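## Task

Find the label X6 and tighten the screw holding the cable lug behind it, leaving every other screw as it was. It counts as tight only when the motor drove it in and stopped on its own (stopped_at_torque=1 in a result). After that, do not turn or shift that screw. If a screw gets pushed in rather than turned, unscrew it fully and drive it in again. The torque limit begins at its minimum and may stop the motor too early, so raise it as needed. Finish by releasing, lifting the screwdriver well above the screw head and moving clear.

## Robot and tools

Robot: one arm carrying a powered screwdriver: a hex key inside a thin vacuum sleeve that can hold a screw. The tool point (end_effector_position) is the tip of the key when unloaded; the key points along the tool point's own +z axis and can be pressed back up to 12 mm. A flat block sticks out about 9 cm from the last joint's axis toward the tool's -y side and rotates with it, so watch its clearance.

Frame: the scene frame has its origin on the table top beneath the arm base, +z up, +y to the left when facing along +x. The base may be slightly tilted. Reported positions get less accurate at long reach.

Row format (shared by execute_actions and move): 10 numbers for the single arm: x, y, z (metres, absolute position in the scene frame), qw, qx, qy, qz (absolute orientation quaternion, w first, scene frame), then spindle, torque_limit, sleeve_vacuum, each in [-1, 1]. spindle: +1 is 500 rpm clockwise (drives in), -1 is reverse; about 0.5 s to spin up; the motor keeps the last value, even between calls, so end with 0. torque_limit maps linearly from 0.3 N m at -1 to 1.2 N m at +1 and starts at -1. sleeve_vacuum above 0.01 holds a screw, anything else releases it. torque_limit and sleeve_vacuum persist until changed. Repeat the desired quaternion in every row to hold orientation; do not copy a drifted reported one.

execute_actions(actions): a list of actions; each action is a table of up to 15 rows, one row per 1/30 s step; a short table repeats its last row to fill 15 steps (0.5 s). An empty list just returns state and images. Each commanded step is clipped to within 70 mm and 16 degrees of the measured pose, so far targets take several actions; the arm stops at the last clipped pose. Any target more than 0.6 m from the tool point's start position along the tool's axes is refused; a malformed action or a failing first action cancels the whole call.

move(target, speed, blocking): straight-line path from the current pose to target, one absolute row as above; tool values are applied at the start. speed is m/s, 0.002 to 0.5 (default 0.25); rotation is capped at twice that in rad/s. Path duration 0.5 to 10 s. It does not avoid obstacles and can overshoot speed, especially near full extension. blocking=false returns after 0.5 s; then use wait(0) or stop before other motions. The result adds a move: line (done, off_target, moving, held, fault) plus limits (paced = pose clipped, held = some steps blocked) and the distance to target.

wait(seconds): 0 to 10, lets the scene run holding the last command. stop(): brakes a running move; the spindle keeps going. zoom_image(camera, region): camera is cam_high (672x504) or cam_wrist (504x504); region is [x0, y0, x1, y1] pixels, at most 504x504. finished_scene(scene): pass the current scene number; irreversible. Ending a reply without a tool call ends everything.

Results: state line with tool pose; Hand target is the pose currently being chased; pose unreachable means the clearance check altered or blocked the command (a mount under the base counts as arm). Tool fields: turns (cumulative key turns, clockwise positive), stopped_at_torque, screw_detected (1 when sleeve_vacuum_kpa exceeds 30, meaning a head seals the sleeve). MOTOR HOT warns of overheating; an OVER-TEMPERATURE FAULT brakes the arm until cool.

Screwing procedure: align the tool point on the screw axis, 2 mm under the top of the head, and rotate slowly with spindle between -0.2 and 0.2 (negative engages without advancing, positive engages and drives). While driving, the arm must descend 0.7 mm per turn with the screw. The motor halts at 95 % of torque_limit (lower while spindle is under 0.02) when seated or jammed; stopped_at_torque becomes 1, and a new positive spindle only works after spindle has been at or below 0 for 0.5 s. Raise torque_limit before the final tightening. Loosening never self-stops; if turns does not decrease, raise torque_limit.

Avoid: pressing past contact (the arm is stiff; fast or deep contact causes a fault stop), joint torque reaching its load limit (waist, shoulder, elbow 140 N m; forearm roll, wrist pitch, wrist roll 35.2 N m) or any external force reaching 150 N, which halts the arm and skips the rest of the call. Do not knock anything off the table, drop screws or slam into things. Time keeps running while you write, and a running motor keeps acting.

Cameras: calibration lines give K, distortion and T_world_to_cam per camera (cam_high pinhole+radial, cam_wrist fisheye); actual cameras may be off by a few degrees and millimetres.

Each tool is called after "Emit:" as name([rows], argument=value, ...), one row to a line, values as JSON.

## Session

Emit:
execute_actions(actions=[])

Scene clock: 0.00 s.
end_effector_position=(+0.5547, -0.0392, +0.2774) sleeve_vacuum_kpa=0 screw_detected=0 stopped_at_torque=0 turns=0.00 end_effector_quat_wxyz=(-0.185, +0.752, +0.613, -0.154)
Joint positions: [ 0.311  0.084  0.69   0.    -2.172 -0.311]
Joint velocities: [ 0.    -0.     0.     0.    -0.     0.001]
Hand target: +0.555, -0.039, +0.277; -0.185, +0.752, +0.613, -0.154
camera_calibration (this result's frames):
cam_wrist: T_world_to_cam=[[0.162433, 0.986361, 0.0266067, 0.0116691], [0.967939, -0.154048, -0.198402, -0.490722], [-0.191597, 0.0579807, -0.97976, 0.645079], [0, 0, 0, 1]] pos_world=[0.596689, -0.124507, 0.534352]

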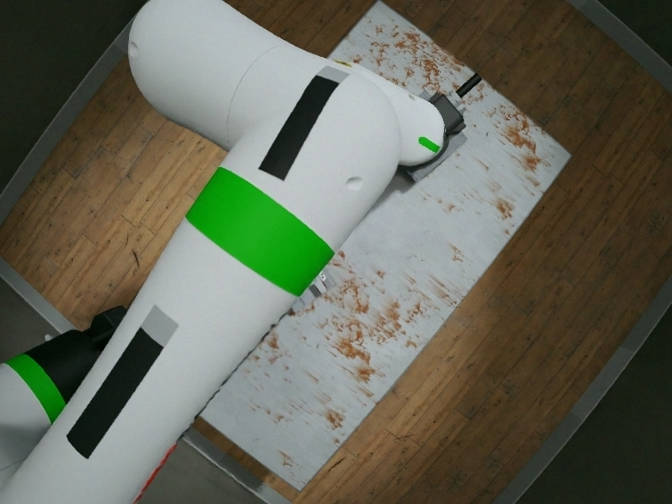

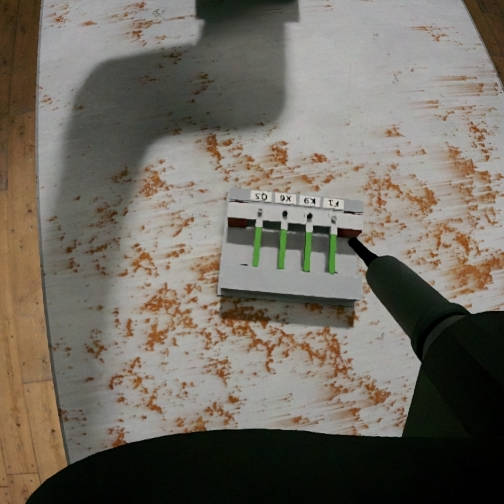

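Emit:
zoom_image(camera="cam_wrist", region=[220, 170, 380, 270])

Region (220, 170, 380, 270) of cam_wrist's 504x504 image, scaled by 3.150, with more detail than that image has; it fills the top 315 rows of this view, and the rest is white.

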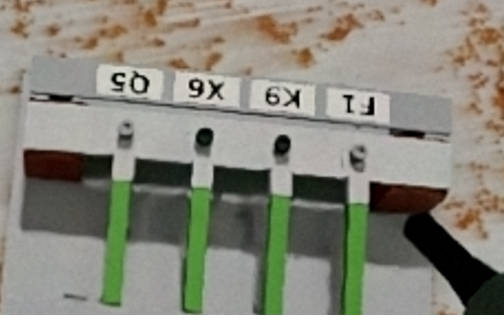

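Emit:
move(target=[0.468,-0.042,0.075,0,0.775,0.632,0,0,1,1])

Emit:
zoom_image(camera="cam_wrist", region=[290, 190, 410, 290])

Scene clock: 10.93 s.
end_effector_position=(+0.4691, -0.0417, +0.0758) sleeve_vacuum_kpa=14 screw_detected=0 stopped_at_torque=0 turns=0.00 end_effector_quat_wxyz=(-0.001, +0.775, +0.632, +0.001)
Joint positions: [ 0.473 -0.62  -0.569  0.226 -1.184 -0.512]
Joint velocities: [ 0.003 -0.002 -0.002  0.002 -0.002 -0.004]
Hand target: +0.469, -0.042, +0.076; -0.001, +0.775, +0.632, +0.001
Off the commanded pose: 0.001 m, 0 deg.
move: done
camera_calibration (this result's frames):
cam_wrist: T_world_to_cam=[[0.153718, 0.988046, 0.0116751, 0.0386763], [0.947702, -0.150765, 0.281302, -0.474914], [0.2797, -0.0321768, -0.959548, 0.204948], [0, 0, 0, 1]] pos_world=[0.386808, -0.10322, 0.329801]

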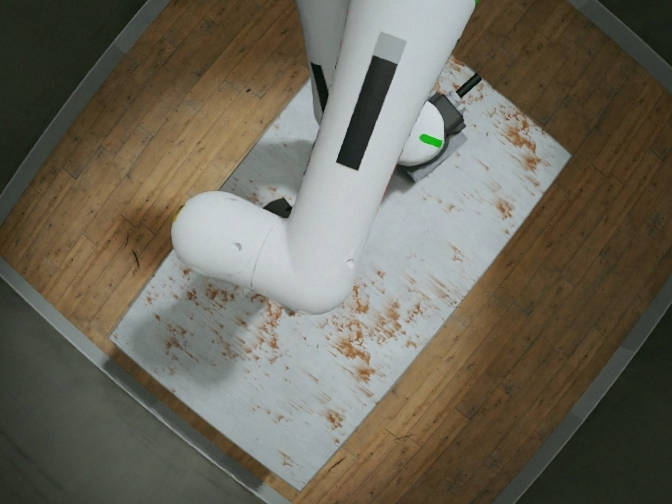

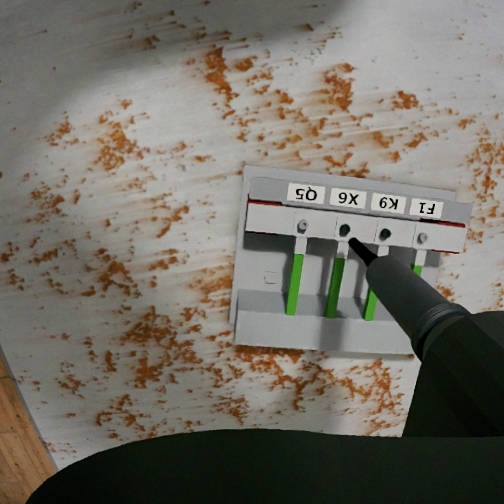

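Region (290, 190, 410, 290) of cam_wrist's 504x504 image, scaled by 4.200, with more detail than that image has.

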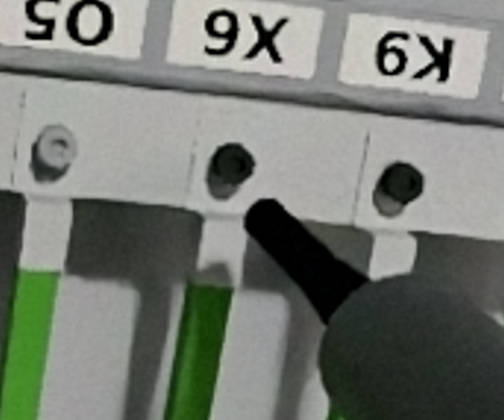

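Emit:
move(target=[0.4675,-0.0396,0.064,0,0.775,0.632,0,0,1,1], speed=0.04)

Emit:
zoom_image(camera="cam_wrist", region=[320, 210, 392, 270])

Scene clock: 18.03 s.
end_effector_position=(+0.4675, -0.0396, +0.0640) sleeve_vacuum_kpa=14 screw_detected=0 stopped_at_torque=0 turns=0.00 end_effector_quat_wxyz=(-0.000, +0.775, +0.632, +0.000)
Joint positions: [ 0.476 -0.611 -0.594  0.233 -1.154 -0.524]
Joint velocities: [-0.    -0.    -0.001  0.     0.001 -0.002]
Hand target: +0.468, -0.040, +0.064; -0.000, +0.775, +0.632, +0.000
Off the commanded pose: 0.000 m, 0 deg.
move: done
camera_calibration (this result's frames):
cam_wrist: T_world_to_cam=[[0.153348, 0.988127, 0.00944197, 0.0372468], [0.947827, -0.149783, 0.281405, -0.469843], [0.279478, -0.0342036, -0.959543, 0.194139], [0, 0, 0, 1]] pos_world=[0.385361, -0.100539, 0.318149]

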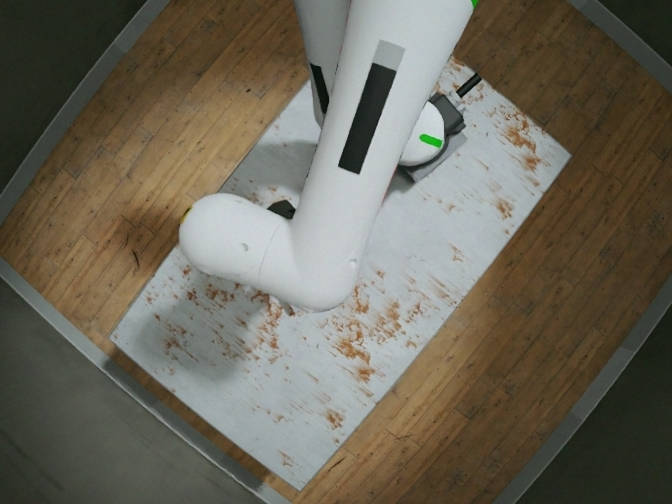

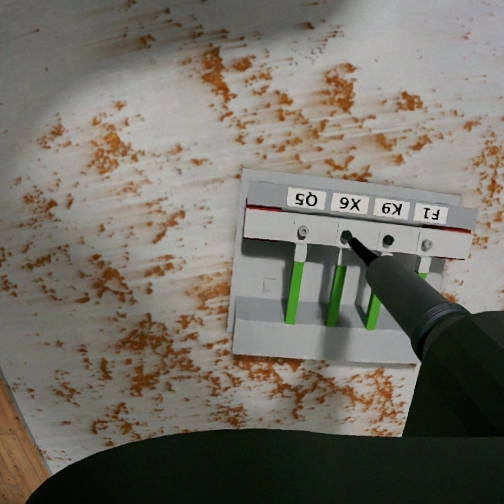

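Region (320, 210, 392, 270) of cam_wrist's 504x504 image, scaled by 7.000, with more detail than that image has.

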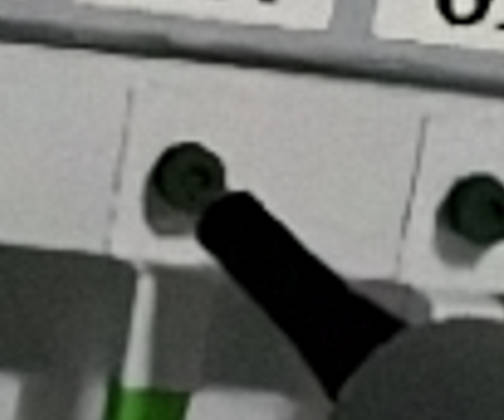

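Emit:
move(target=[0.4673,-0.0393,0.053,0,0.775,0.632,0,0,1,1], speed=0.03)

Emit:
zoom_image(camera="cam_wrist", region=[320, 210, 392, 270])

Scene clock: 21.87 s.
end_effector_position=(+0.4674, -0.0393, +0.0530) sleeve_vacuum_kpa=14 screw_detected=0 stopped_at_torque=0 turns=0.00 end_effector_quat_wxyz=(+0.000, +0.775, +0.632, -0.000)
Joint positions: [ 0.466 -0.597 -0.61   0.231 -1.122 -0.521]
Joint velocities: [ 0.    -0.    -0.     0.     0.001  0.   ]
Hand target: +0.467, -0.039, +0.053; +0.000, +0.775, +0.632, -0.000
Off the commanded pose: 0.000 m, 0 deg.
move: done
camera_calibration (this result's frames):
cam_wrist: T_world_to_cam=[[0.153327, 0.988131, 0.00938864, 0.0371128], [0.947828, -0.149747, 0.281421, -0.466521], [0.279487, -0.0342507, -0.959538, 0.183637], [0, 0, 0, 1]] pos_world=[0.385168, -0.100243, 0.307147]

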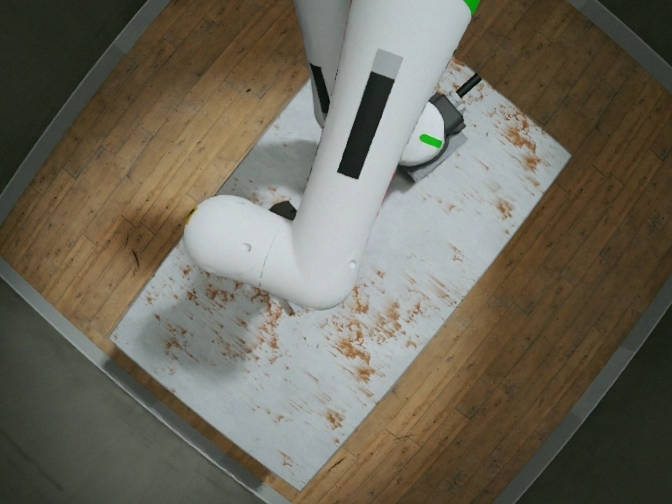

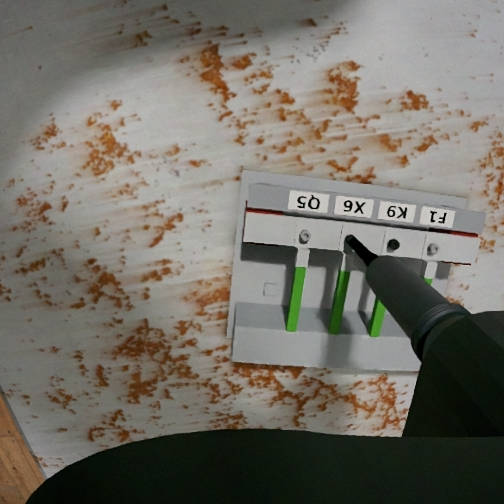

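Region (320, 210, 392, 270) of cam_wrist's 504x504 image, scaled by 7.000, with more detail than that image has.

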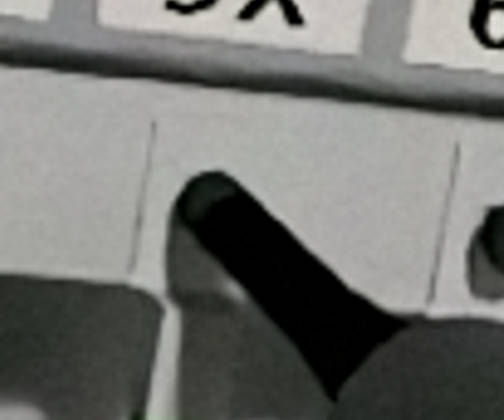

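Emit:
execute_actions([
  [[0.4673,-0.0393,0.050,0,0.775,0.632,0,0,1,1]],
  [[0.4673,-0.0393,0.048,0,0.775,0.632,0,0.1,1,1]],
  [[0.4673,-0.0393,0.046,0,0.775,0.632,0,0.1,1,1]],
  [[0.4673,-0.0393,0.046,0,0.775,0.632,0,0,1,1]],
])

Emit:
zoom_image(camera="cam_wrist", region=[320, 210, 392, 270])

Scene clock: 32.27 s.
end_effector_position=(+0.4673, -0.0393, +0.0460) sleeve_vacuum_kpa=40 screw_detected=1 stopped_at_torque=0 turns=0.82 end_effector_quat_wxyz=(-0.000, +0.775, +0.632, -0.000)
Joint positions: [ 0.459 -0.587 -0.619  0.23  -1.102 -0.518]
Joint velocities: [ 0.001 -0.001  0.001 -0.001 -0.001  0.001]
Hand target: +0.467, -0.039, +0.046; -0.000, +0.775, +0.632, -0.000
Off the commanded pose: 0.000 m, 0 deg.
camera_calibration (this result's frames):
cam_wrist: T_world_to_cam=[[0.153345, 0.988128, 0.00941733, 0.0371899], [0.947836, -0.149774, 0.28138, -0.464502], [0.27945, -0.0342223, -0.95955, 0.176954], [0, 0, 0, 1]] pos_world=[0.385119, -0.100263, 0.300148]

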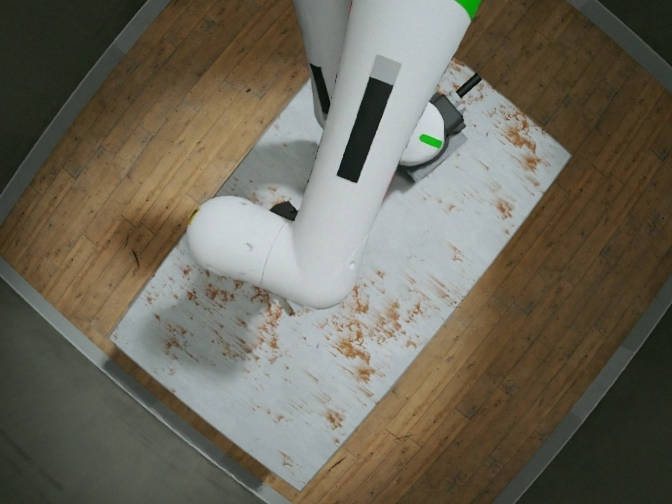

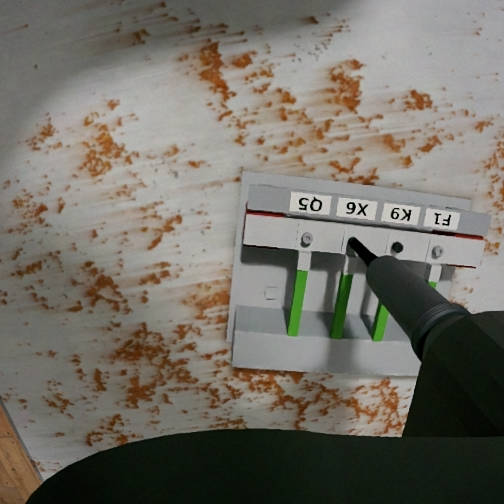

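Region (320, 210, 392, 270) of cam_wrist's 504x504 image, scaled by 7.000, with more detail than that image has.

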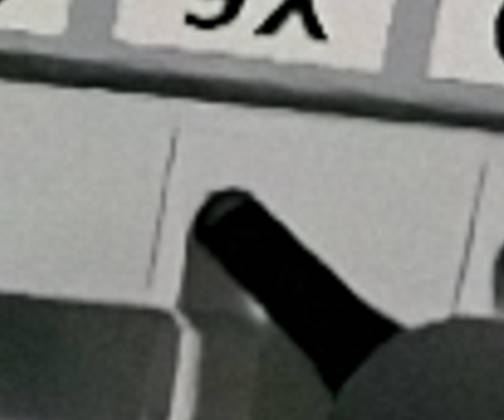

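Emit:
execute_actions([
  [[0.4673,-0.0393,0.045,0,0.775,0.632,0,0.3,1,1]],
  [[0.4673,-0.0393,0.0441,0,0.775,0.632,0,0.3,1,1]],
  [[0.4673,-0.0393,0.0432,0,0.775,0.632,0,0.3,1,1]],
  [[0.4673,-0.0393,0.0424,0,0.775,0.632,0,0.3,1,1]],
  [[0.4673,-0.0393,0.0424,0,0.775,0.632,0,0,1,0]],
])

Scene clock: 39.13 s.
end_effector_position=(+0.4673, -0.0393, +0.0424) sleeve_vacuum_kpa=0 screw_detected=0 stopped_at_torque=1 turns=4.43 end_effector_quat_wxyz=(-0.000, +0.775, +0.632, -0.000)
Joint positions: [ 0.456 -0.582 -0.624  0.23  -1.091 -0.517]
Joint velocities: [-0.     0.001  0.002 -0.     0.001 -0.   ]
Hand target: +0.467, -0.039, +0.042; +0.000, +0.775, +0.632, -0.000
Off the commanded pose: 0.000 m, 0 deg.
camera_calibration (this result's frames):
cam_wrist: T_world_to_cam=[[0.153348, 0.988127, 0.00942058, 0.037223], [0.947833, -0.149778, 0.28139, -0.463491], [0.27946, -0.0342215, -0.959547, 0.1735], [0, 0, 0, 1]] pos_world=[0.385118, -0.100264, 0.296552]

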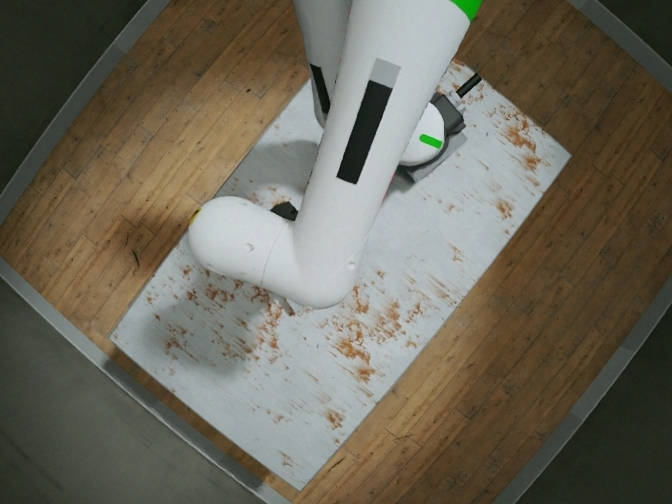

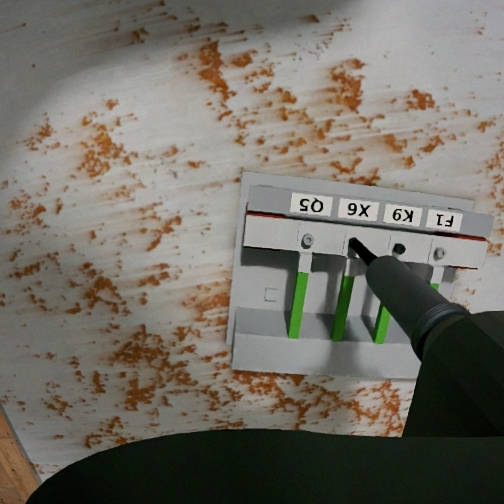

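Emit:
move(target=[0.4673,-0.0393,0.15,0,0.775,0.632,0,0,1,0], speed=0.12)

Emit:
finished_scene(scene=2)

Scene clock: 44.63 s.
end_effector_position=(+0.4668, -0.0394, +0.1501) sleeve_vacuum_kpa=0 screw_detected=0 stopped_at_torque=1 turns=4.43 end_effector_quat_wxyz=(-0.000, +0.775, +0.632, +0.000)
Joint positions: [ 0.59  -0.704 -0.461  0.264 -1.4   -0.581]
Joint velocities: [-0.     0.001  0.     0.001 -0.002 -0.003]
Hand target: +0.467, -0.039, +0.150; -0.000, +0.775, +0.632, +0.000
Off the commanded pose: 0.001 m, 0 deg.
move: done
camera_calibration (this result's frames):
cam_wrist: T_world_to_cam=[[0.153614, 0.988082, 0.00986028, 0.0362429], [0.947848, -0.150164, 0.281131, -0.493312], [0.279261, -0.0338395, -0.959619, 0.277106], [0, 0, 0, 1]] pos_world=[0.384632, -0.100512, 0.404243]

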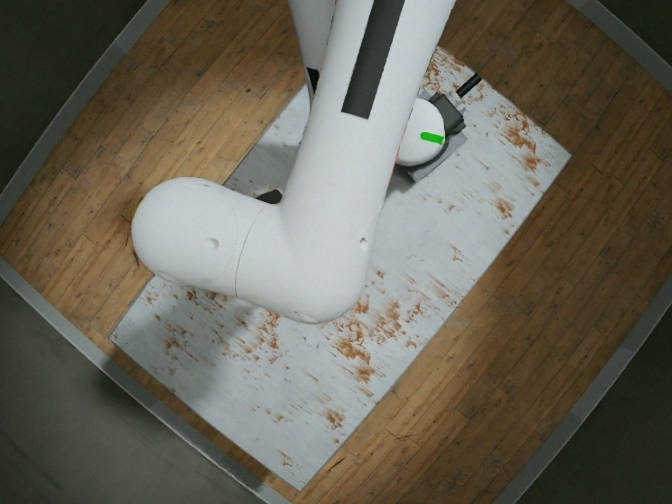

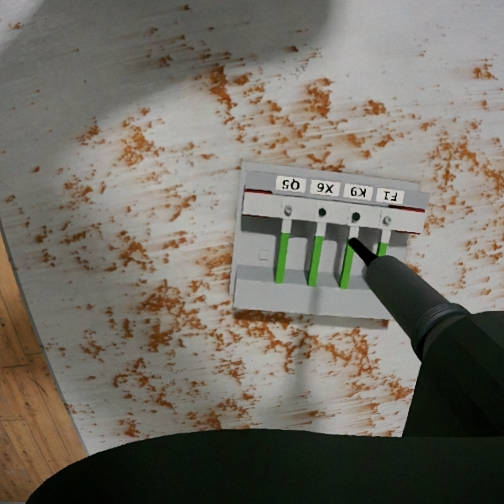

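The scene is finished: the task was done.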